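## Task

Shut down the bench using this run record. Plate B33 (white assay plate, deck spot N4) is marked DISCARD; plate B83 (clear assay plate, deck spot N1) is marked STORE. Steps: (1) check that B83 has its lid seated fully down, then place it in the drawer of cooler CD, lying flat within the locators of one of the positions there, its long edge running across the drawer; (2) close CD's drawer completely (its lamp stays on until the drawer is shut); (3) drop B33 into the yellow waste bin W1; (4) latch the tip box lid by pressing its front edge fully down; (5) inspect tip rack TR up close: if it is empty, put it in the blue clean-plastics bin W2, otherwise make sure it rests flat within the locators of its home nest H1. Conditions: labware may be released only once all of it is inside a bin; every bin must stand upright on the bench at the end; putting any plate not marked DISCARD into a bin fails the job; plates not in the record must stay exactly as they began; CD's housing must stay within about a finger's width of its start, not rotated or tilted; the tip box must finish level on the bench mat with its insert clicked in; nothing may count as done if only the gripper holds it in place. At the end release everything, move the arm clear (resting on DONE or its housing is allowed), then press the green DONE key until it latches; the job ends when DONE goes down, and pressing it while any required change is still wrong is worse than never pressing it.

## Robot and tools

Robot: one Doosan M1013 six-joint arm with a Robotiq 2F-140 parallel gripper and a single fisheye camera on the wrist, cam_wrist (504x504). There is only one arm, so every command row describes that arm alone. Stations: TB1 is the tip box, standing between DONE and W1, and TR resembles it. CD, the tip box and both bins are loose and can slide. DONE is a green key that must be pushed until it catches. Loose items may occasionally get nudged by an outside disturbance.

Frame: the scene frame has its origin on the table surface under the arm base, +z upward, +y to the left when facing along +x. end_effector_position (metres) and end_effector_quat_wxyz are given in this frame; the base itself may be slightly tilted and the reported hand position drifts more at long reach. The gripper's fingers point along its own +z and open along its y. end_effector_position sits between the pads when closed; fingertips extend roughly 33 mm past it when closed, 9 mm when fully open, and move about 24 mm further out while closing, so keep that margin above surfaces.

Joint order everywhere (rows and result lists): waist (joint_1), shoulder (joint_2), elbow (joint_3), forearm roll (joint_4), wrist pitch (joint_5), wrist roll (joint_6).

A row is 9 numbers in [-1, 1]: six joint values, then gripper position, gripper force_limit, gripper speed. The six joint values are offsets, not poses: each is a scaled change from the joint angles at the start of the current action (not the previous row). Scale: 1.0 equals 1.398 rad for waist and shoulder, 2.097 rad for elbow, 2.622 rad for the three wrist joints. Gripper position is absolute: +1 fully open (140 mm), about -0.8 pads touching, -1 closes until blocked. force_limit -1/0/+1 gives roughly 14/60/107 N; speed -1/0/+1 gives about 30/140/250 mm/s of gap change.

execute_actions(actions): a list of up to 15 actions; each action is a table of up to 15 rows, one row per 1/30 s control step; a short table repeats its final row to fill 15 steps. An empty list just returns the state and images. A malformed action, or a first action that would push a joint more than 0.010 rad beyond its range, rejects the whole call. Ranges: elbow ±2.792 rad, all others ±6.283 rad.

move(target, speed, blocking): target is one 9-number row whose joint offsets are counted from the Joint positions in the latest result that showed them. speed (0.01 to 2 rad/s, default 0.5) caps the joint with the longest way to go; all joints finish together, so the hand follows a curve, lasting 0.5 to 10 s. It does not avoid obstacles, and aiming past a contact presses hard and can fault a stiff arm. blocking=false returns after 0.5 s while motion continues; poll with wait(0) and call wait or stop before sending new rows or moves. The result adds a move: line with the ending (done, off_target, moving, held, fault), limits=held or limits=none, and the joint farthest from target.

wait(seconds 0 to 10) lets time pass while the last command is held. stop brakes a running move (fingers keep going). zoom_image(camera "cam_wrist", region [x0, y0, x1, y1] in pixels, at most 504x504) gives a sharper crop, useful for checking whether TR still holds tips. read_manual(section "licences") only returns licence text. finished_scene(scene 1 or 2) ends that scene permanently and reports success; the next task appears in its result.

Results: pose and velocities, Joint positions, Joint velocities, Joint targets (rad, rad/s), joint torques, Flange force (includes held weight; may read "no reading"), position_measured (3 open to 230 closed, nonlinear), and object_status: 0 moving, 1 blocked while opening, 2 blocked while closing (a real grip), 3 reached target or pads met. To grip harder, raise force_limit and nudge position, e.g. -1 to -0.98. "joint sent to its limit" means a joint was clipped at its end; "joint command not followed" means the clearance check altered targets. Motion limits: per-step target lead is capped and the hand may not be commanded more than 70 mm from its measured spot per step, so large moves take several actions.

Avoid: contact torque reaching a joint load limit (waist/shoulder 316, elbow 148, wrist joints 41.8 N m) or any outside force of 144 N, either of which stops the arm for 10 s; MOTOR HOT warnings from holding loads; drops, slips, slams and hard pushes; knocking anything off the table, which ends the scene.

Each tool is called as a command line: name --argument value for each argument, lists and objects as JSON in quotes; but a table of rows of numbers goes row by row, as --pt "numbers of a row", without its own name.

## Session

execute_actions --actions '[]'

Scene clock: 0.00 s.
end_effector_position=(+0.5092, -0.0394, +0.3636) position_measured=3 object_status=3 end_effector_quat_wxyz=(-0.216, -0.468, +0.794, -0.321) end_effector_velocity=(+0.000, +0.000, -0.000) end_effector_angular_velocity=(-0.001, +0.001, +0.001)
Joint names: [waist, shoulder, elbow, forearm roll, wrist pitch, wrist roll]
Joint positions: [ 0.278  0.119  1.97  -0.74   1.444  4.196]
Joint velocities: [ 0.001  0.001 -0.    -0.     0.001 -0.   ]
Joint torques (N m, as the joint torque sensors report them, + toward a larger angle): no reading
Flange force (N, the push that the arm receives, along the gripper's own x y z axes): no reading
Joint targets: [0.278 0.119 1.970 -0.740 1.444 4.196]

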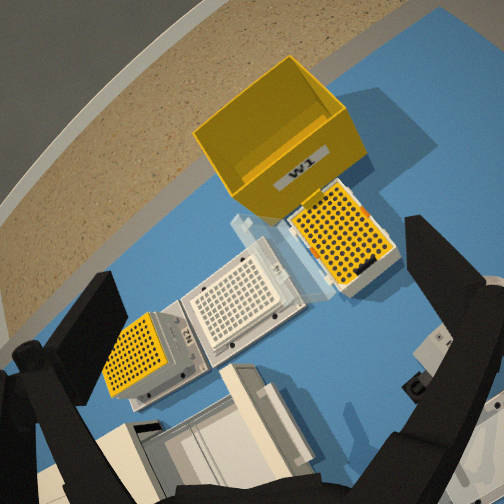

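move --target '[-0.199,0.058,-0.4626,0.2822,0.1898,0.197,1,0,0]' --speed 0.8

Scene clock: 7.23 s.
end_effector_position=(+0.6427, +0.0476, +0.7355) position_measured=3 object_status=3 end_effector_quat_wxyz=(+0.001, -0.011, +1.000, +0.001) end_effector_velocity=(-0.001, -0.000, +0.002) end_effector_angular_velocity=(+0.000, -0.003, -0.001)
Joint names: [waist, shoulder, elbow, forearm roll, wrist pitch, wrist roll]
Joint positions: [0.    0.2   1.    0.    1.941 4.713]
Joint velocities: [-0.    -0.003 -0.001 -0.     0.     0.   ]
Joint torques (N m, as the joint torque sensors report them, + toward a larger angle): [  2.67 -62.52 -38.84   4.17  -0.33   0.54]
Flange force (N, the push that the arm receives, along the gripper's own x y z axes): [-5.2 -4.4 -2.9]
Joint targets: [-0.000 0.200 1.000 0.000 1.941 4.713]
move: done; limits=none; farthest joint: the waist, 0.000 radians from its target (0.278 radians at the start)
camera_calibration (this result's frames):
cam_wrist: T_world_to_cam=[[0.187933, 0.982025, -0.0175385, -0.153023], [0.902027, -0.165503, 0.398692, -0.846019], [0.388623, -0.0907477, -0.916917, 0.60885], [0, 0, 0, 1]] pos_world=[0.555277, 0.0655053, 0.892883]

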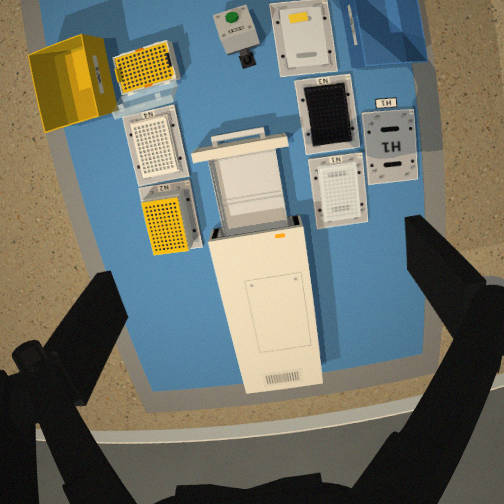

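zoom_image --camera "cam_wrist" --region '[190,0,450,260]'

zoom_image --camera "cam_wrist" --region '[20,10,280,270]'

Region (190, 0, 450, 260) of cam_wrist's 504x504 image, scaled by 1.938, with more detail than that image has.

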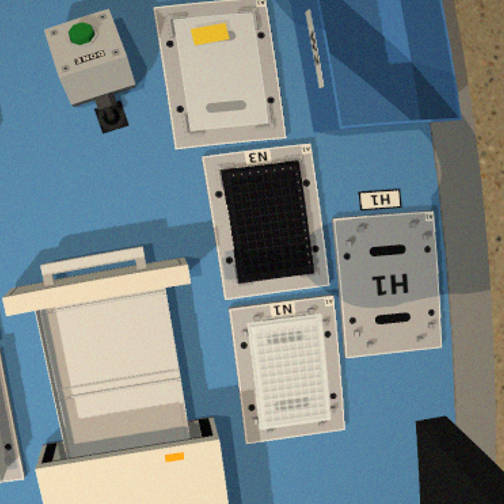

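Region (20, 10, 280, 270) of cam_wrist's 504x504 image, scaled by 1.938, with more detail than that image has.

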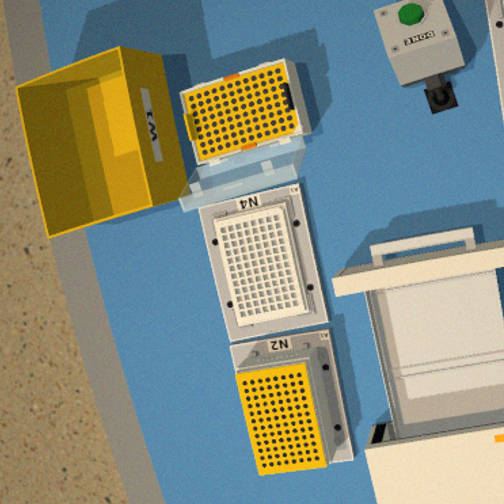

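move --target '[0.181,-0.0694,0.5368,0,-0.392,0.104,1,0,0]' --speed 0.8

Scene clock: 27.00 s.
end_effector_position=(+0.4776, +0.1704, +0.2002) position_measured=3 object_status=3 end_effector_quat_wxyz=(+0.000, -0.001, +1.000, +0.001) end_effector_velocity=(-0.001, +0.000, -0.000) end_effector_angular_velocity=(+0.001, +0.001, -0.002)
Joint names: [waist, shoulder, elbow, forearm roll, wrist pitch, wrist roll]
Joint positions: [0.253 0.103 2.125 0.    0.914 4.985]
Joint velocities: [ 0.     0.     0.001  0.002 -0.     0.001]
Joint torques (N m, as the joint torque sensors report them, + toward a larger angle): [  2.73 -47.23 -32.3    3.6   -0.27   0.54]
Flange force (N, the push that the arm receives, along the gripper's own x y z axes): [-8.6 -4.0 3.3]
Joint targets: [0.253 0.103 2.125 0.000 0.914 4.985]
move: done; limits=none; farthest joint: the waist, 0.000 radians from its target (0.253 radians at the start)
camera_calibration (this result's frames):
cam_wrist: T_world_to_cam=[[0.207222, 0.97813, -0.0179199, -0.260512], [0.899041, -0.183181, 0.397705, -0.458712], [0.385725, -0.098524, -0.917338, 0.196103], [0, 0, 0, 1]] pos_world=[0.390744, 0.190109, 0.357656]

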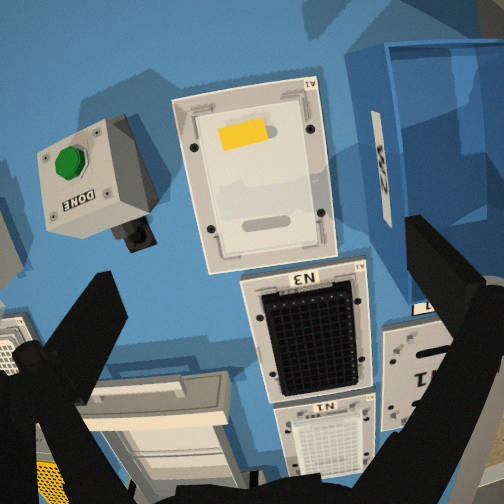

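move --target '[0.0086,0.1288,0.0477,0,-0.1068,0.0198,0.6,-0.5,0]'

Scene clock: 40.67 s.
end_effector_position=(+0.4735, +0.1757, +0.0698) position_measured=53 object_status=3 end_effector_quat_wxyz=(+0.000, +0.019, +1.000, +0.001) end_effector_velocity=(+0.001, +0.000, +0.001) end_effector_angular_velocity=(-0.000, -0.002, +0.002)
Joint names: [waist, shoulder, elbow, forearm roll, wrist pitch, wrist roll]
Joint positions: [0.265 0.283 2.225 0.    0.634 5.037]
Joint velocities: [ 0.    -0.001 -0.001 -0.002  0.    -0.   ]
Joint torques (N m, as the joint torque sensors report them, + toward a larger angle): [  3.21 -58.03 -24.19   2.76  -0.29   0.58]
Flange force (N, the push that the arm receives, along the gripper's own x y z axes): [-8.4 -4.5 6.0]
Joint targets: [0.265 0.283 2.225 0.000 0.634 5.037]
move: done; limits=none; farthest joint: the waist, 0.000 radians from its target (0.012 radians at the start)
camera_calibration (this result's frames):
cam_wrist: T_world_to_cam=[[0.24608, 0.969083, -0.017948, -0.283978], [0.891072, -0.218907, 0.397581, -0.392137], [0.38136, -0.11383, -0.917392, 0.0834029], [0, 0, 0, 1]] pos_world=[0.387497, 0.19885, 0.227323]

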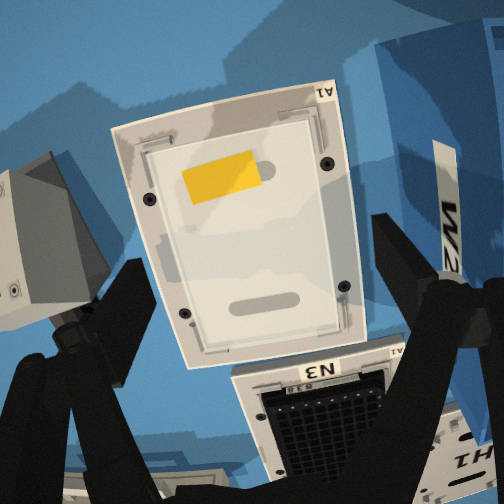

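move --target '[0,0.0358,0.0069,0,-0.0246,0,0.45,-0.5,0]' --speed 0.1

Scene clock: 46.30 s.
end_effector_position=(+0.4733, +0.1757, +0.0401) position_measured=72 object_status=3 end_effector_quat_wxyz=(+0.000, +0.019, +1.000, +0.001) end_effector_velocity=(+0.001, +0.001, -0.000) end_effector_angular_velocity=(+0.000, -0.001, +0.001)
Joint names: [waist, shoulder, elbow, forearm roll, wrist pitch, wrist roll]
Joint positions: [0.265 0.333 2.24  0.    0.569 5.037]
Joint velocities: [ 0.001  0.001 -0.002 -0.    -0.001 -0.   ]
Joint torques (N m, as the joint torque sensors report them, + toward a larger angle): [  2.85 -58.76 -22.06   2.57  -0.36   0.54]
Flange force (N, the push that the arm receives, along the gripper's own x y z axes): [-5.8 -4.8 3.6]
Joint targets: [0.265 0.333 2.240 0.000 0.569 5.037]
move: done; limits=none; farthest joint: the waist, 0.000 radians from its target (0.000 radians at the start)
camera_calibration (this result's frames):
cam_wrist: T_world_to_cam=[[0.246071, 0.969085, -0.0179683, -0.284471], [0.891077, -0.218892, 0.397578, -0.380189], [0.381354, -0.113844, -0.917392, 0.0561462], [0, 0, 0, 1]] pos_world=[0.387366, 0.198848, 0.197551]

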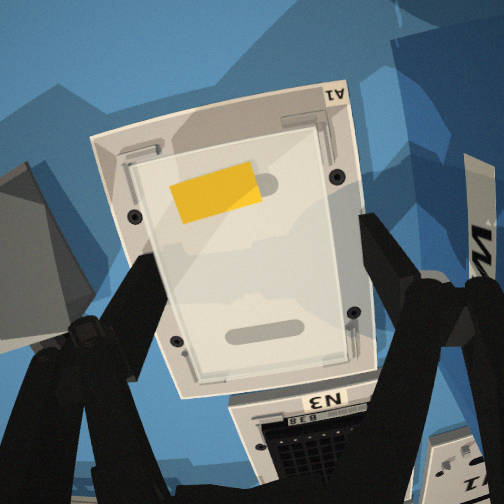

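move --target '[-0.007,0.006,0.001,0,-0.004,-0.004,0.45,-0.5,0]' --speed 0.03

move --target '[0,0,0,0,0,0,-1,-0.6,-0.6]'

Scene clock: 64.93 s.
end_effector_position=(+0.4743, +0.1732, +0.0374) position_measured=72 object_status=3 end_effector_quat_wxyz=(+0.000, +0.019, +1.000, +0.001) end_effector_velocity=(+0.000, +0.000, +0.000) end_effector_angular_velocity=(-0.000, -0.000, +0.001)
Joint names: [waist, shoulder, elbow, forearm roll, wrist pitch, wrist roll]
Joint positions: [0.259 0.338 2.241 0.003 0.564 5.03 ]
Joint velocities: [ 0.     0.    -0.    -0.001  0.     0.   ]
Joint torques (N m, as the joint torque sensors report them, + toward a larger angle): [ -5.94 -34.12 -13.44   0.43  -4.58   0.43]
Flange force (N, the push that the arm receives, along the gripper's own x y z axes): [7.8 8.7 -52.3]
Joint targets: [0.259 0.338 2.241 0.003 0.564 5.030]
FORCE FAULT: contact force on the arm reached its limit, and the arm stopped for 10 seconds. The contact can be on any part of the arm, not only on its tool. That time counts as 20 of the actions that you can send in this scene. The arm's remaining commands of this call were not run. The arm holds still and accepts commands again. Move the arm away from the contact; if what it grips holds it there, let go first. Pushing or pulling that hard again can fault the arm again.
move: fault; limits=none; farthest joint: the wrist pitch, 0.005 radians from its target (0.011 radians at the start)
camera_calibration (this result's frames):
cam_wrist: T_world_to_cam=[[0.246819, 0.968911, -0.0170735, -0.282656], [0.89122, -0.220039, 0.396623, -0.380357], [0.380536, -0.113111, -0.917823, 0.0533455], [0, 0, 0, 1]] pos_world=[0.388447, 0.196209, 0.194994]

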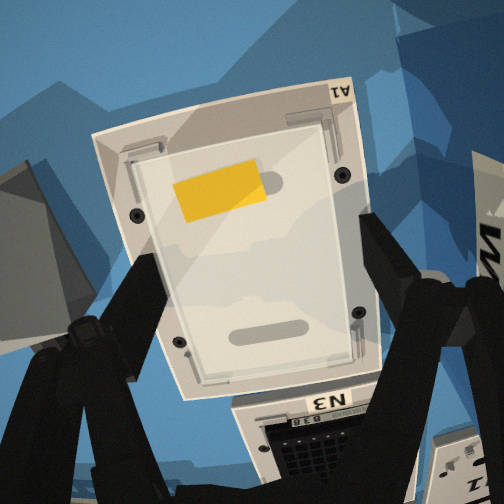

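not run: a fault stop came before this call.

move --target '[0,-0.005,-0.001,-0.001,0.003,0,0.6,-0.5,0]' --speed 0.03

move --target '[-0.004,0,0,0,0,-0.002,-1,-0.8,-0.8]' --speed 0.03

Scene clock: 68.90 s.
end_effector_position=(+0.4749, +0.1729, +0.0415) position_measured=53 object_status=3 end_effector_quat_wxyz=(+0.001, +0.018, +1.000, +0.001) end_effector_velocity=(-0.001, -0.000, +0.000) end_effector_angular_velocity=(-0.002, +0.002, +0.003)
Joint names: [waist, shoulder, elbow, forearm roll, wrist pitch, wrist roll]
Joint positions: [ 0.259  0.331  2.239 -0.     0.572  5.03 ]
Joint velocities: [ 0.001 -0.001  0.001 -0.003  0.002  0.   ]
Joint torques (N m, as the joint torque sensors report them, + toward a larger angle): [  2.97 -60.01 -22.03   2.51  -0.42   0.55]
Flange force (N, the push that the arm receives, along the gripper's own x y z axes): [-7.4 -4.3 6.0]
Joint targets: [0.259 0.331 2.239 -0.000 0.572 5.030]
move: done; limits=none; farthest joint: the waist, 0.000 radians from its target (0.000 radians at the start)
camera_calibration (this result's frames):
cam_wrist: T_world_to_cam=[[0.244707, 0.969436, -0.01767, -0.281538], [0.891085, -0.217671, 0.398231, -0.38309], [0.382213, -0.113195, -0.917115, 0.0560367], [0, 0, 0, 1]] pos_world=[0.388842, 0.195888, 0.198976]

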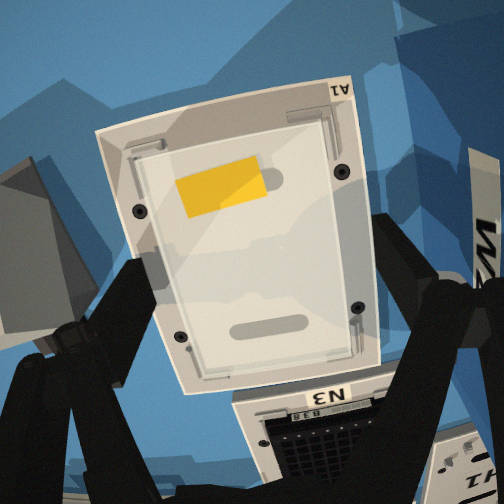

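Scene clock: 69.67 s.
end_effector_position=(+0.4759, +0.1703, +0.0416) position_measured=101 object_status=0 end_effector_quat_wxyz=(+0.001, +0.018, +1.000, +0.001) end_effector_velocity=(+0.000, -0.000, +0.000) end_effector_angular_velocity=(+0.000, -0.001, -0.001)
Joint names: [waist, shoulder, elbow, forearm roll, wrist pitch, wrist roll]
Joint positions: [ 0.253  0.331  2.239 -0.     0.572  5.024]
Joint velocities: [-0.001 -0.001  0.     0.    -0.    -0.   ]
Joint torques (N m, as the joint torque sensors report them, + toward a larger angle): [ -0.47 -52.56 -20.67   1.12  -1.47   0.57]
Flange force (N, the push that the arm receives, along the gripper's own x y z axes): [-0.5 0.0 -10.2]
Joint targets: [0.253 0.331 2.239 -0.000 0.572 5.024]
move: done; limits=none; farthest joint: the waist, 0.000 radians from its target (0.005 radians at the start)
camera_calibration (this result's frames):
cam_wrist: T_world_to_cam=[[0.24503, 0.969355, -0.0176618, -0.279351], [0.891003, -0.217969, 0.398249, -0.384465], [0.382195, -0.11332, -0.917107, 0.0554388], [0, 0, 0, 1]] pos_world=[0.38982, 0.193271, 0.199022]

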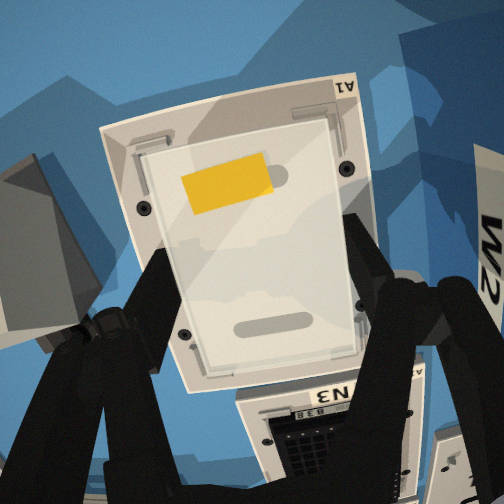

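move --target '[0,-0.072,-0.015,0,0.051,0,-1,-0.8,-0.8]' --speed 0.2

Scene clock: 74.00 s.
end_effector_position=(+0.4747, +0.1698, +0.1028) position_measured=102 object_status=2 end_effector_quat_wxyz=(+0.000, +0.018, +1.000, +0.001) end_effector_velocity=(+0.000, +0.001, +0.000) end_effector_angular_velocity=(+0.001, +0.001, -0.000)
Joint names: [waist, shoulder, elbow, forearm roll, wrist pitch, wrist roll]
Joint positions: [ 0.253  0.23   2.207 -0.     0.706  5.024]
Joint velocities: [ 0.001  0.001 -0.001  0.002  0.001 -0.   ]
Joint torques (N m, as the joint torque sensors report them, + toward a larger angle): [  2.64 -52.89 -26.51   2.96  -0.51   0.51]
Flange force (N, the push that the arm receives, along the gripper's own x y z axes): [-6.0 -4.2 2.3]
Joint targets: [0.253 0.230 2.207 -0.000 0.706 5.024]
move: done; limits=none; farthest joint: the waist, 0.000 radians from its target (0.000 radians at the start)
camera_calibration (this result's frames):
cam_wrist: T_world_to_cam=[[0.244993, 0.969349, -0.0184731, -0.277447], [0.89162, -0.217783, 0.396969, -0.408015], [0.380778, -0.113726, -0.917646, 0.112796], [0, 0, 0, 1]] pos_world=[0.388816, 0.192912, 0.260351]

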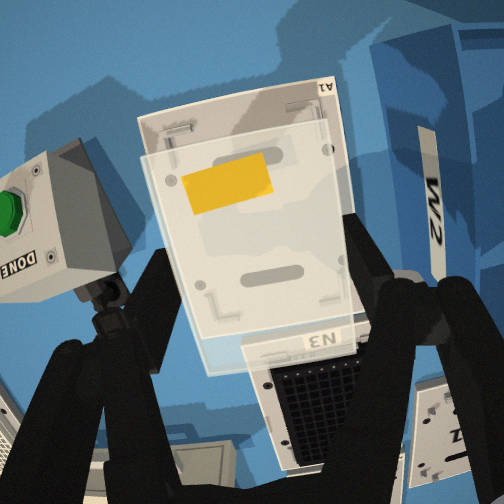

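move --target '[-0.0608,0.2954,-0.3285,0,0.1047,-0.04,-1,-0.8,-0.8]'

Scene clock: 82.93 s.
end_effector_position=(+0.8146, +0.1919, +0.1105) position_measured=102 object_status=2 end_effector_quat_wxyz=(+0.001, +0.008, +1.000, +0.001) end_effector_velocity=(+0.001, +0.001, +0.000) end_effector_angular_velocity=(+0.001, -0.001, -0.000)
Joint names: [waist, shoulder, elbow, forearm roll, wrist pitch, wrist roll]
Joint positions: [ 0.168  0.643  1.518 -0.     0.98   4.92 ]
Joint velocities: [ 0.     0.    -0.001  0.001  0.     0.   ]
Joint torques (N m, as the joint torque sensors report them, + toward a larger angle): [   3.27 -101.93  -34.04    3.84   -0.45    0.57]
Flange force (N, the push that the arm receives, along the gripper's own x y z axes): [-10.0 -1.8 3.8]
Joint targets: [0.168 0.643 1.518 -0.000 0.980 4.920]
move: done; limits=none; farthest joint: the waist, 0.000 radians from its target (0.085 radians at the start)
camera_calibration (this result's frames):
cam_wrist: T_world_to_cam=[[0.225742, 0.974025, -0.0177931, -0.367257], [0.895187, -0.200197, 0.398199, -0.715773], [0.384293, -0.105818, -0.917127, -0.0114718], [0, 0, 0, 1]] pos_world=[0.728064, 0.213208, 0.267964]

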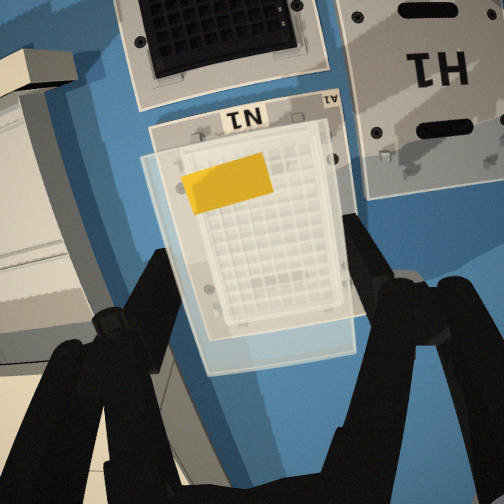

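move --target '[0.0017,0.0341,0.0002,0,-0.018,0.001,-1,-0.8,-0.8]' --speed 0.1

zoom_image --camera "cam_wrist" --region '[100,80,400,400]'

Scene clock: 90.83 s.
end_effector_position=(+0.8214, +0.1953, +0.0703) position_measured=102 object_status=2 end_effector_quat_wxyz=(+0.000, +0.009, +1.000, +0.001) end_effector_velocity=(-0.001, -0.001, -0.002) end_effector_angular_velocity=(-0.001, +0.004, -0.001)
Joint names: [waist, shoulder, elbow, forearm roll, wrist pitch, wrist roll]
Joint positions: [ 0.171  0.691  1.519 -0.     0.933  4.922]
Joint velocities: [-0.001  0.002  0.001  0.     0.001  0.001]
Joint torques (N m, as the joint torque sensors report them, + toward a larger angle): [   3.14 -102.47  -32.86    3.69   -0.41    0.53]
Flange force (N, the push that the arm receives, along the gripper's own x y z axes): [-7.1 -2.8 2.8]
Joint targets: [0.171 0.691 1.519 -0.000 0.933 4.922]
move: done; limits=none; farthest joint: the waist, 0.000 radians from its target (0.002 radians at the start)
camera_calibration (this result's frames):
cam_wrist: T_world_to_cam=[[0.225958, 0.973967, -0.018173, -0.372981], [0.895506, -0.20034, 0.397409, -0.705381], [0.383422, -0.106072, -0.917462, -0.049818], [0, 0, 0, 1]] pos_world=[0.735052, 0.216671, 0.22784]

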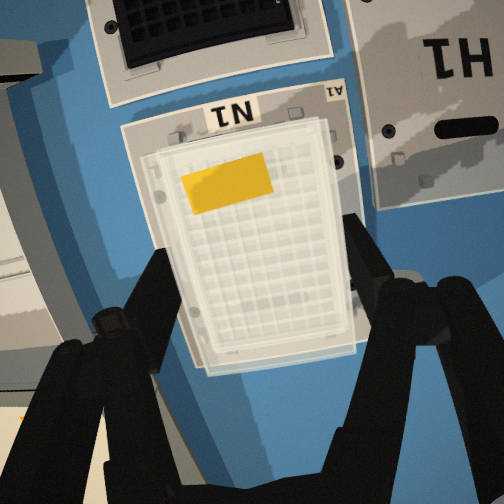

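Region (100, 80, 400, 400) of cam_wrist's 504x504 image, scaled by 1.575, with more detail than that image has; it fills the left 472 columns of this view, and the rest is white.

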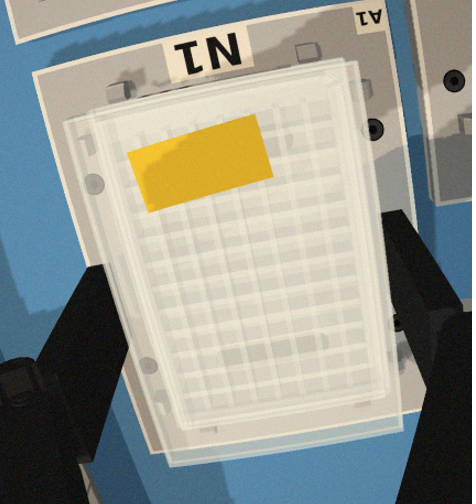

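move --target '[0,0.0076,0.0022,0,-0.0058,0,-1,-0.8,-0.8]' --speed 0.04

zoom_image --camera "cam_wrist" --region '[100,80,400,400]'

Scene clock: 95.60 s.
end_effector_position=(+0.8214, +0.1953, +0.0593) position_measured=102 object_status=2 end_effector_quat_wxyz=(+0.000, +0.009, +1.000, +0.001) end_effector_velocity=(-0.000, +0.001, -0.001) end_effector_angular_velocity=(-0.000, +0.002, +0.000)
Joint names: [waist, shoulder, elbow, forearm roll, wrist pitch, wrist roll]
Joint positions: [ 0.171  0.701  1.523 -0.     0.918  4.922]
Joint velocities: [ 0.001  0.002 -0.     0.     0.     0.   ]
Joint torques (N m, as the joint torque sensors report them, + toward a larger angle): [   2.98 -103.33  -32.99    3.6    -0.22    0.55]
Flange force (N, the push that the arm receives, along the gripper's own x y z axes): [-6.0 -2.5 3.4]
Joint targets: [0.171 0.701 1.523 -0.000 0.918 4.922]
move: done; limits=none; farthest joint: the waist, 0.000 radians from its target (0.000 radians at the start)
camera_calibration (this result's frames):
cam_wrist: T_world_to_cam=[[0.225958, 0.973967, -0.0181807, -0.37317], [0.895514, -0.200339, 0.397391, -0.700957], [0.383403, -0.106074, -0.917469, -0.0598674], [0, 0, 0, 1]] pos_world=[0.734991, 0.216676, 0.216843]

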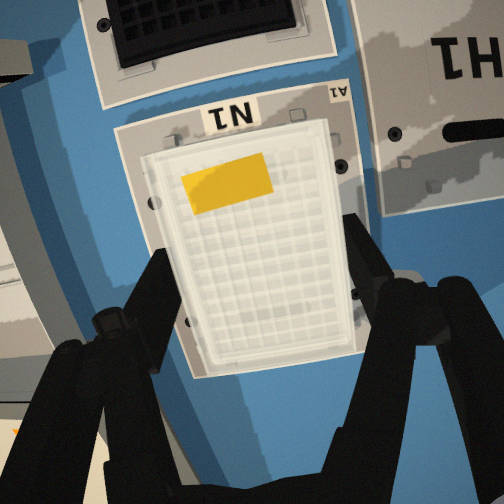

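Region (100, 80, 400, 400) of cam_wrist's 504x504 image, scaled by 1.575, with more detail than that image has; it fills the left 472 columns of this view, and the rest is white.

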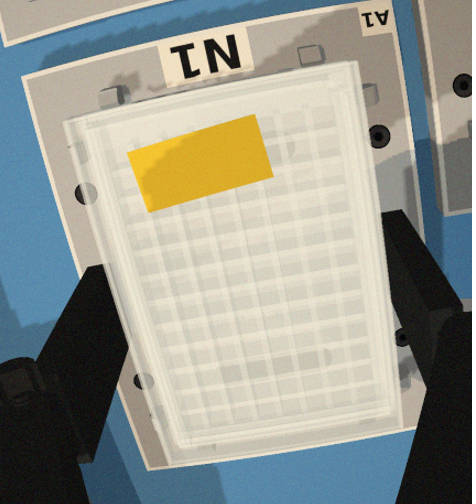

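move --target '[0,0.0047,0.0005,0,-0.0029,0,-1,-0.8,-0.8]' --speed 0.02

zoom_image --camera "cam_wrist" --region '[100,80,400,400]'

Scene clock: 100.83 s.
end_effector_position=(+0.8219, +0.1954, +0.0534) position_measured=102 object_status=2 end_effector_quat_wxyz=(+0.000, +0.009, +1.000, +0.001) end_effector_velocity=(-0.000, -0.001, -0.001) end_effector_angular_velocity=(-0.000, +0.000, -0.001)
Joint names: [waist, shoulder, elbow, forearm roll, wrist pitch, wrist roll]
Joint positions: [ 0.171  0.708  1.524 -0.     0.91   4.922]
Joint velocities: [-0.001  0.     0.001 -0.    -0.001  0.   ]
Joint torques (N m, as the joint torque sensors report them, + toward a larger angle): [  3.26 -92.41 -29.73   3.73  -2.23   0.41]
Flange force (N, the push that the arm receives, along the gripper's own x y z axes): [-1.3 -4.0 -11.9]
Joint targets: [0.171 0.708 1.524 -0.000 0.910 4.922]
move: done; limits=none; farthest joint: the waist, 0.000 radians from its target (0.000 radians at the start)
camera_calibration (this result's frames):
cam_wrist: T_world_to_cam=[[0.225958, 0.973968, -0.0181656, -0.373498], [0.8955, -0.200341, 0.397421, -0.699033], [0.383436, -0.106068, -0.917457, -0.0654994], [0, 0, 0, 1]] pos_world=[0.735493, 0.216783, 0.210932]

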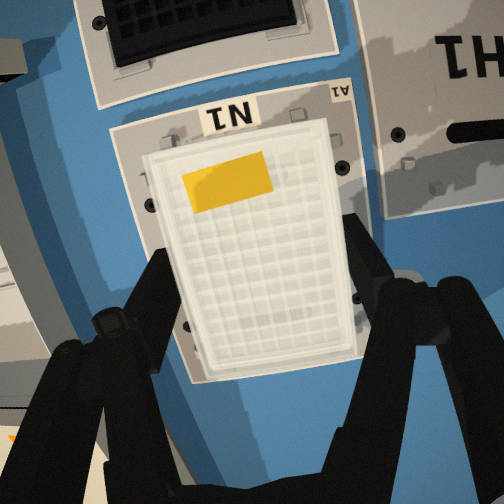

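Region (100, 80, 400, 400) of cam_wrist's 504x504 image, scaled by 1.575, with more detail than that image has; it fills the left 472 columns of this view, and the rest is white.

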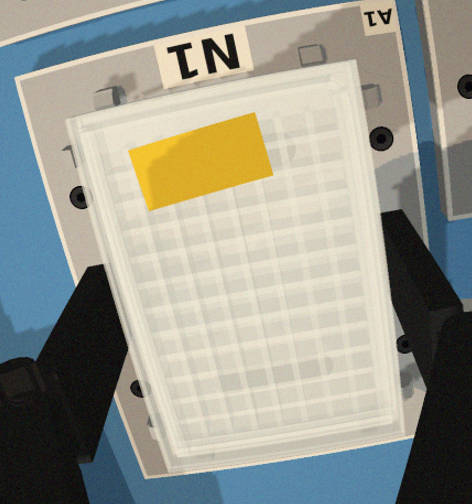

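move --target '[0,-0.0035,0.0018,0,0.0004,0,-1,-0.8,-0.8]' --speed 0.02

move --target '[0,0.0028,0.0008,0,-0.0021,0,-1,-0.8,-0.8]' --speed 0.02

zoom_image --camera "cam_wrist" --region '[100,80,400,400]'

Scene clock: 106.40 s.
end_effector_position=(+0.8200, +0.1951, +0.0559) position_measured=102 object_status=2 end_effector_quat_wxyz=(+0.000, +0.009, +1.000, +0.001) end_effector_velocity=(-0.001, +0.000, -0.001) end_effector_angular_velocity=(-0.001, +0.002, +0.001)
Joint names: [waist, shoulder, elbow, forearm roll, wrist pitch, wrist roll]
Joint positions: [ 0.171  0.703  1.528 -0.     0.911  4.922]
Joint velocities: [ 0.     0.001  0.001 -0.     0.001  0.   ]
Joint torques (N m, as the joint torque sensors report them, + toward a larger angle): [   3.24 -102.65  -32.39    3.57   -0.46    0.54]
Flange force (N, the push that the arm receives, along the gripper's own x y z axes): [-6.5 -2.6 2.3]
Joint targets: [0.171 0.703 1.528 -0.000 0.911 4.922]
move: done; limits=none; farthest joint: the waist, 0.000 radians from its target (0.000 radians at the start)
camera_calibration (this result's frames):
cam_wrist: T_world_to_cam=[[0.225959, 0.973968, -0.0181388, -0.372676], [0.895474, -0.200346, 0.397477, -0.698388], [0.383495, -0.106056, -0.917433, -0.0626292], [0, 0, 0, 1]] pos_world=[0.733616, 0.216413, 0.213375]

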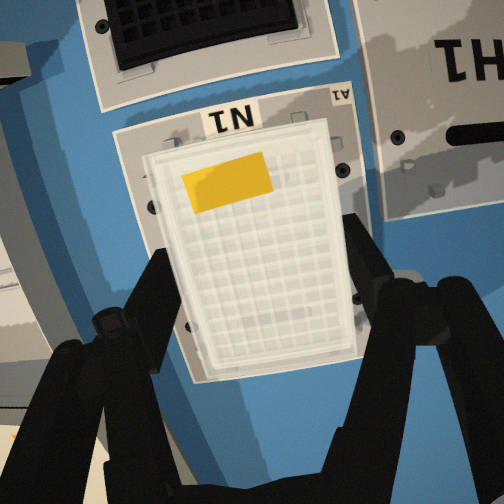

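Scene clock: 107.10 s.
end_effector_position=(+0.8200, +0.1951, +0.0519) position_measured=102 object_status=2 end_effector_quat_wxyz=(+0.000, +0.009, +1.000, +0.001) end_effector_velocity=(-0.000, -0.000, -0.000) end_effector_angular_velocity=(-0.000, -0.000, +0.001)
Joint names: [waist, shoulder, elbow, forearm roll, wrist pitch, wrist roll]
Joint positions: [ 0.171  0.707  1.53  -0.     0.906  4.922]
Joint velocities: [ 0.    -0.     0.    -0.001 -0.    -0.   ]
Joint torques (N m, as the joint torque sensors report them, + toward a larger angle): [  4.59 -73.99 -13.07   3.81   1.95   0.59]
Flange force (N, the push that the arm receives, along the gripper's own x y z axes): [-13.0 -2.4 -31.1]
Joint targets: [0.171 0.707 1.530 -0.000 0.906 4.922]
move: done; limits=none; farthest joint: the waist, 0.000 radians from its target (0.000 radians at the start)
camera_calibration (this result's frames):
cam_wrist: T_world_to_cam=[[0.225952, 0.97397, -0.0181104, -0.372731], [0.895439, -0.200341, 0.397559, -0.696765], [0.383582, -0.106046, -0.917398, -0.06631], [0, 0, 0, 1]] pos_world=[0.733565, 0.216406, 0.209422]

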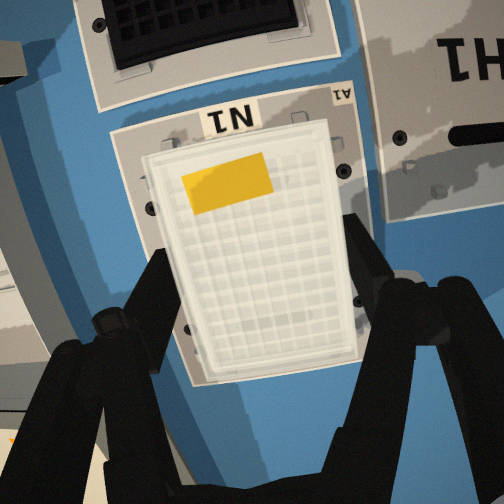

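Region (100, 80, 400, 400) of cam_wrist's 504x504 image, scaled by 1.575, with more detail than that image has; it fills the left 472 columns of this view, and the rest is white.

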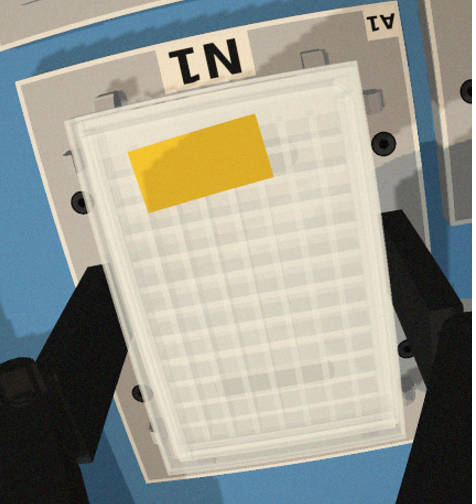

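move --target '[0.0009,-0.0008,-0.0015,0,0.0016,0,-1,-0.8,-0.8]' --speed 0.02

move --target '[0,0.0021,0.0006,0,-0.0016,0,-1,-0.8,-0.8]' --speed 0.01

zoom_image --camera "cam_wrist" --region '[100,80,400,400]'

Scene clock: 113.53 s.
end_effector_position=(+0.8206, +0.1963, +0.0542) position_measured=102 object_status=2 end_effector_quat_wxyz=(+0.000, +0.008, +1.000, +0.001) end_effector_velocity=(+0.000, +0.001, -0.000) end_effector_angular_velocity=(+0.000, +0.000, +0.001)
Joint names: [waist, shoulder, elbow, forearm roll, wrist pitch, wrist roll]
Joint positions: [ 0.172  0.706  1.527 -0.     0.91   4.922]
Joint velocities: [ 0.001  0.001 -0.001  0.001  0.     0.   ]
Joint torques (N m, as the joint torque sensors report them, + toward a larger angle): [   2.36 -102.22  -32.81    3.67   -0.46    0.55]
Flange force (N, the push that the arm receives, along the gripper's own x y z axes): [-4.8 -1.9 2.6]
Joint targets: [0.172 0.706 1.527 -0.000 0.910 4.922]
move: done; limits=none; farthest joint: the waist, 0.000 radians from its target (0.002 radians at the start)
camera_calibration (this result's frames):
cam_wrist: T_world_to_cam=[[0.224725, 0.974254, -0.018126, -0.373065], [0.895703, -0.199211, 0.39753, -0.698451], [0.383685, -0.105571, -0.91741, -0.0645486], [0, 0, 0, 1]] pos_world=[0.734209, 0.217506, 0.211676]

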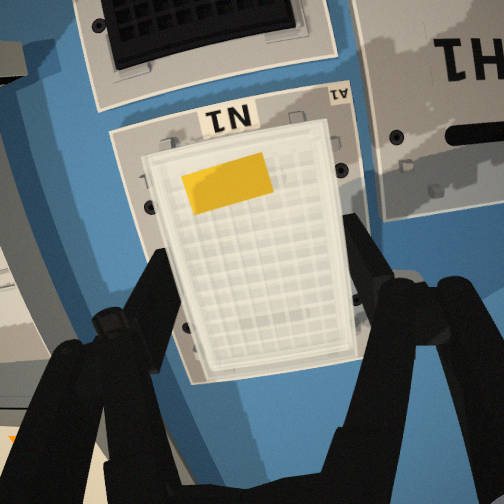

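Scene clock: 114.23 s.
end_effector_position=(+0.8206, +0.1963, +0.0513) position_measured=102 object_status=2 end_effector_quat_wxyz=(+0.000, +0.008, +1.000, +0.001) end_effector_velocity=(-0.002, +0.000, -0.001) end_effector_angular_velocity=(+0.000, +0.002, -0.000)
Joint names: [waist, shoulder, elbow, forearm roll, wrist pitch, wrist roll]
Joint positions: [ 0.172  0.708  1.528 -0.     0.906  4.922]
Joint velocities: [ 0.    -0.     0.003  0.001 -0.     0.   ]
Joint torques (N m, as the joint torque sensors report them, + toward a larger angle): [  3.93 -74.68 -15.77   4.47  -0.57   0.68]
Flange force (N, the push that the arm receives, along the gripper's own x y z axes): [-10.3 -2.5 -32.0]
Joint targets: [0.172 0.709 1.528 -0.000 0.906 4.922]
move: done; limits=none; farthest joint: the shoulder, 0.001 radians from its target (0.003 radians at the start)
camera_calibration (this result's frames):
cam_wrist: T_world_to_cam=[[0.224729, 0.974254, -0.018043, -0.373134], [0.895624, -0.199226, 0.397701, -0.697253], [0.383867, -0.105535, -0.917338, -0.0673624], [0, 0, 0, 1]] pos_world=[0.734189, 0.217507, 0.208771]

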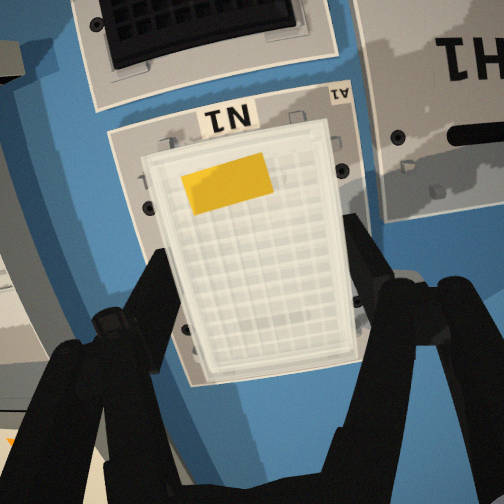

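Region (100, 80, 400, 400) of cam_wrist's 504x504 image, scaled by 1.575, with more detail than that image has; it fills the left 472 columns of this view, and the rest is white.

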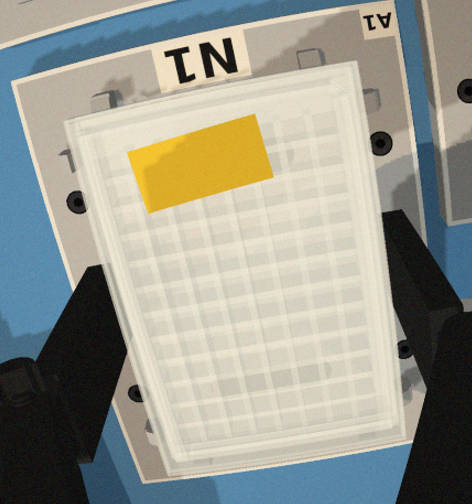

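move --target '[0,-0.001,0,0,0,0,0.7,-0.8,-0.5]' --speed 0.01

move --target '[0.03,-0.2,0.2,0,-0.2,0.015,0.7,-0.8,-0.5]' --speed 0.3

zoom_image --camera "cam_wrist" --region '[100,80,400,400]'

Scene clock: 120.33 s.
end_effector_position=(+0.8209, +0.1963, +0.0524) position_measured=41 object_status=3 end_effector_quat_wxyz=(+0.001, +0.008, +1.000, +0.001) end_effector_velocity=(-0.000, -0.001, -0.001) end_effector_angular_velocity=(-0.002, +0.002, +0.000)
Joint names: [waist, shoulder, elbow, forearm roll, wrist pitch, wrist roll]
Joint positions: [ 0.172  0.707  1.528 -0.     0.906  4.922]
Joint velocities: [-0.001  0.002 -0.    -0.001  0.001  0.   ]
Joint torques (N m, as the joint torque sensors report them, + toward a larger angle): [   2.91 -103.15  -32.25    3.68   -0.32    0.64]
Flange force (N, the push that the arm receives, along the gripper's own x y z axes): [-6.9 -2.6 3.3]
Joint targets: [0.172 0.707 1.528 -0.000 0.906 4.922]
move: done; limits=none; farthest joint: the waist, 0.000 radians from its target (0.000 radians at the start)
camera_calibration (this result's frames):
cam_wrist: T_world_to_cam=[[0.224774, 0.974254, -0.017502, -0.373285], [0.895129, -0.199356, 0.398749, -0.697538], [0.384993, -0.105295, -0.916893, -0.0673794], [0, 0, 0, 1]] pos_world=[0.734232, 0.217522, 0.209829]

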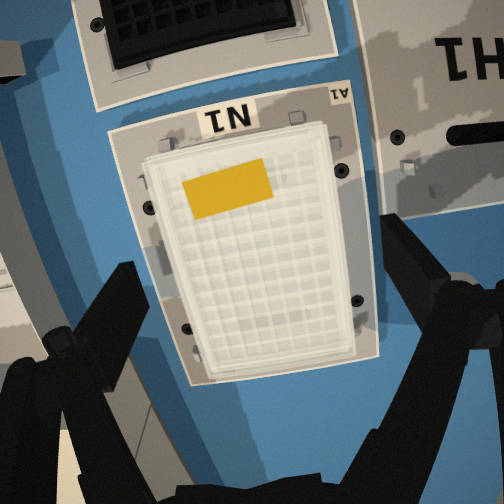

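Scene clock: 122.47 s.
end_effector_position=(+0.7405, +0.2134, +0.1116) position_measured=41 object_status=3 end_effector_quat_wxyz=(+0.187, +0.007, +0.981, +0.047) end_effector_velocity=(-0.001, -0.001, -0.001) end_effector_angular_velocity=(-0.000, +0.000, -0.000)
Joint names: [waist, shoulder, elbow, forearm roll, wrist pitch, wrist roll]
Joint positions: [ 0.214  0.427  1.947 -0.     0.382  4.962]
Joint velocities: [-0.001 -0.     0.002 -0.001 -0.001  0.   ]
Joint torques (N m, as the joint torque sensors report them, + toward a larger angle): [  2.53 -75.09 -29.76   3.24  -1.18   0.62]
Flange force (N, the push that the arm receives, along the gripper's own x y z axes): [-3.3 -4.5 3.4]
Joint targets: [0.214 0.427 1.947 -0.000 0.381 4.962]
move: done; limits=none; farthest joint: the waist, 0.000 radians from its target (0.042 radians at the start)
camera_calibration (this result's frames):
cam_wrist: T_world_to_cam=[[0.19755, 0.968696, 0.150337, -0.368158], [0.691604, -0.24641, 0.678944, -0.51633], [0.694736, -0.0301522, -0.718633, -0.247953], [0, 0, 0, 1]] pos_world=[0.602087, 0.221928, 0.22772]

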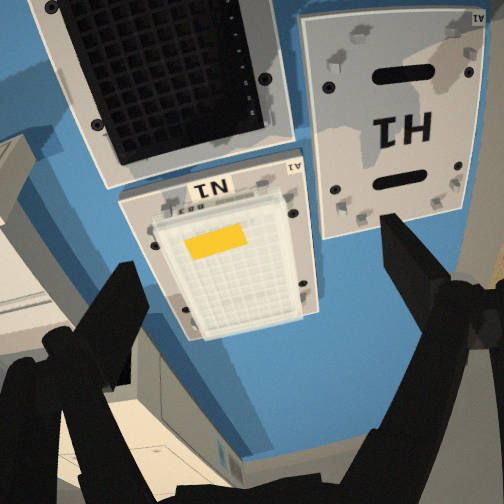

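Region (100, 80, 400, 400) of cam_wrist's 504x504 image, scaled by 1.575, with more detail than that image has; it fills the left 472 columns of this view, and the rest is white.

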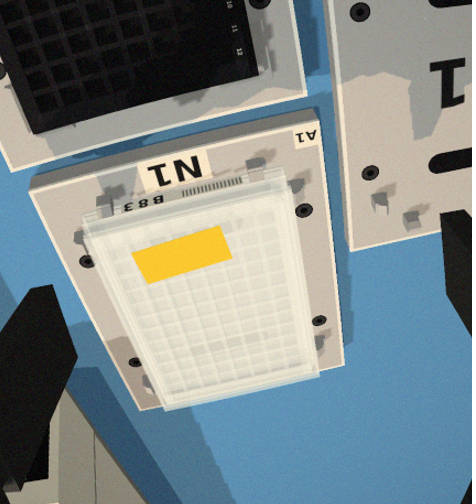

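move --target '[0,0.018,-0.19,0,0.29,0,0.7,-0.8,-0.5]' --speed 0.6

move --target '[-0.19,0,0,0,0,-0.107,0.7,-0.8,-0.5]'

Scene clock: 130.47 s.
end_effector_position=(+0.7488, +0.2151, +0.2497) position_measured=41 object_status=3 end_effector_quat_wxyz=(-0.000, +0.007, +1.000, +0.001) end_effector_velocity=(+0.001, -0.000, +0.001) end_effector_angular_velocity=(+0.000, -0.001, +0.000)
Joint names: [waist, shoulder, elbow, forearm roll, wrist pitch, wrist roll]
Joint positions: [ 0.214  0.453  1.549 -0.     1.142  4.962]
Joint velocities: [-0.    -0.001 -0.001 -0.     0.001 -0.   ]
Joint torques (N m, as the joint torque sensors report them, + toward a larger angle): [  2.85 -85.89 -37.79   4.22  -0.24   0.66]
Flange force (N, the push that the arm receives, along the gripper's own x y z axes): [-5.5 -3.3 0.9]
Joint targets: [0.214 0.453 1.549 -0.000 1.142 4.962]
move: done; limits=none; farthest joint: the wrist pitch, 0.001 radians from its target (0.761 radians at the start)
camera_calibration (this result's frames):
cam_wrist: T_world_to_cam=[[0.222179, 0.974829, -0.0185892, -0.369872], [0.896616, -0.196789, 0.396678, -0.709084], [0.383035, -0.104801, -0.91777, 0.144831], [0, 0, 0, 1]] pos_world=[0.662479, 0.2362, 0.407323]

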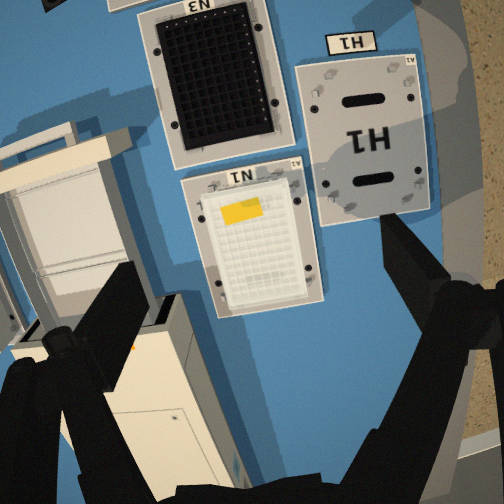

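Scene clock: 131.47 s.
end_effector_position=(+0.7791, +0.0110, +0.2494) position_measured=41 object_status=3 end_effector_quat_wxyz=(-0.000, -0.001, +1.000, +0.001) end_effector_velocity=(-0.001, -0.001, -0.000) end_effector_angular_velocity=(-0.001, +0.001, +0.000)
Joint names: [waist, shoulder, elbow, forearm roll, wrist pitch, wrist roll]
Joint positions: [-0.052  0.453  1.549 -0.     1.142  4.681]
Joint velocities: [-0.001 -0.     0.001 -0.001 -0.    -0.001]
Joint torques (N m, as the joint torque sensors report them, + toward a larger angle): [  3.83 -85.96 -37.19   4.1   -0.35   0.83]
Flange force (N, the push that the arm receives, along the gripper's own x y z axes): [-5.7 -5.5 1.0]
Joint targets: [-0.052 0.453 1.549 -0.000 1.142 4.681]
move: done; limits=none; farthest joint: the waist, 0.000 radians from its target (0.266 radians at the start)
camera_calibration (this result's frames):
cam_wrist: T_world_to_cam=[[0.207646, 0.978035, -0.0181951, -0.166414], [0.899478, -0.183591, 0.396526, -0.778609], [0.384476, -0.0987032, -0.917843, 0.110372], [0, 0, 0, 1]] pos_world=[0.692462, 0.0307075, 0.407015]

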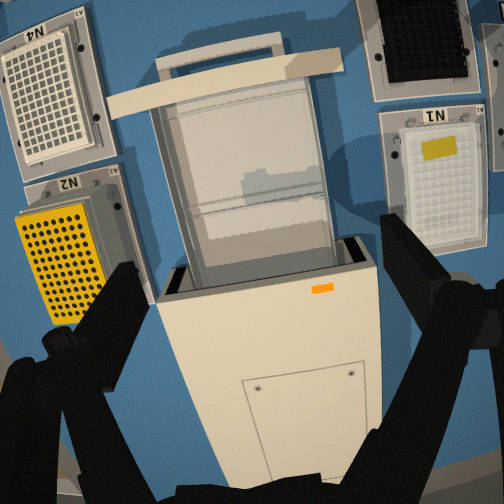

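zoom_image --camera "cam_wrist" --region '[100,20,380,300]'

Region (100, 20, 380, 300) of cam_wrist's 504x504 image, scaled by 1.800, with more detail than that image has.

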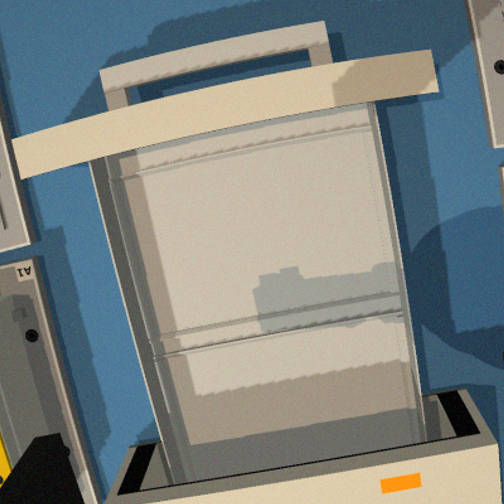

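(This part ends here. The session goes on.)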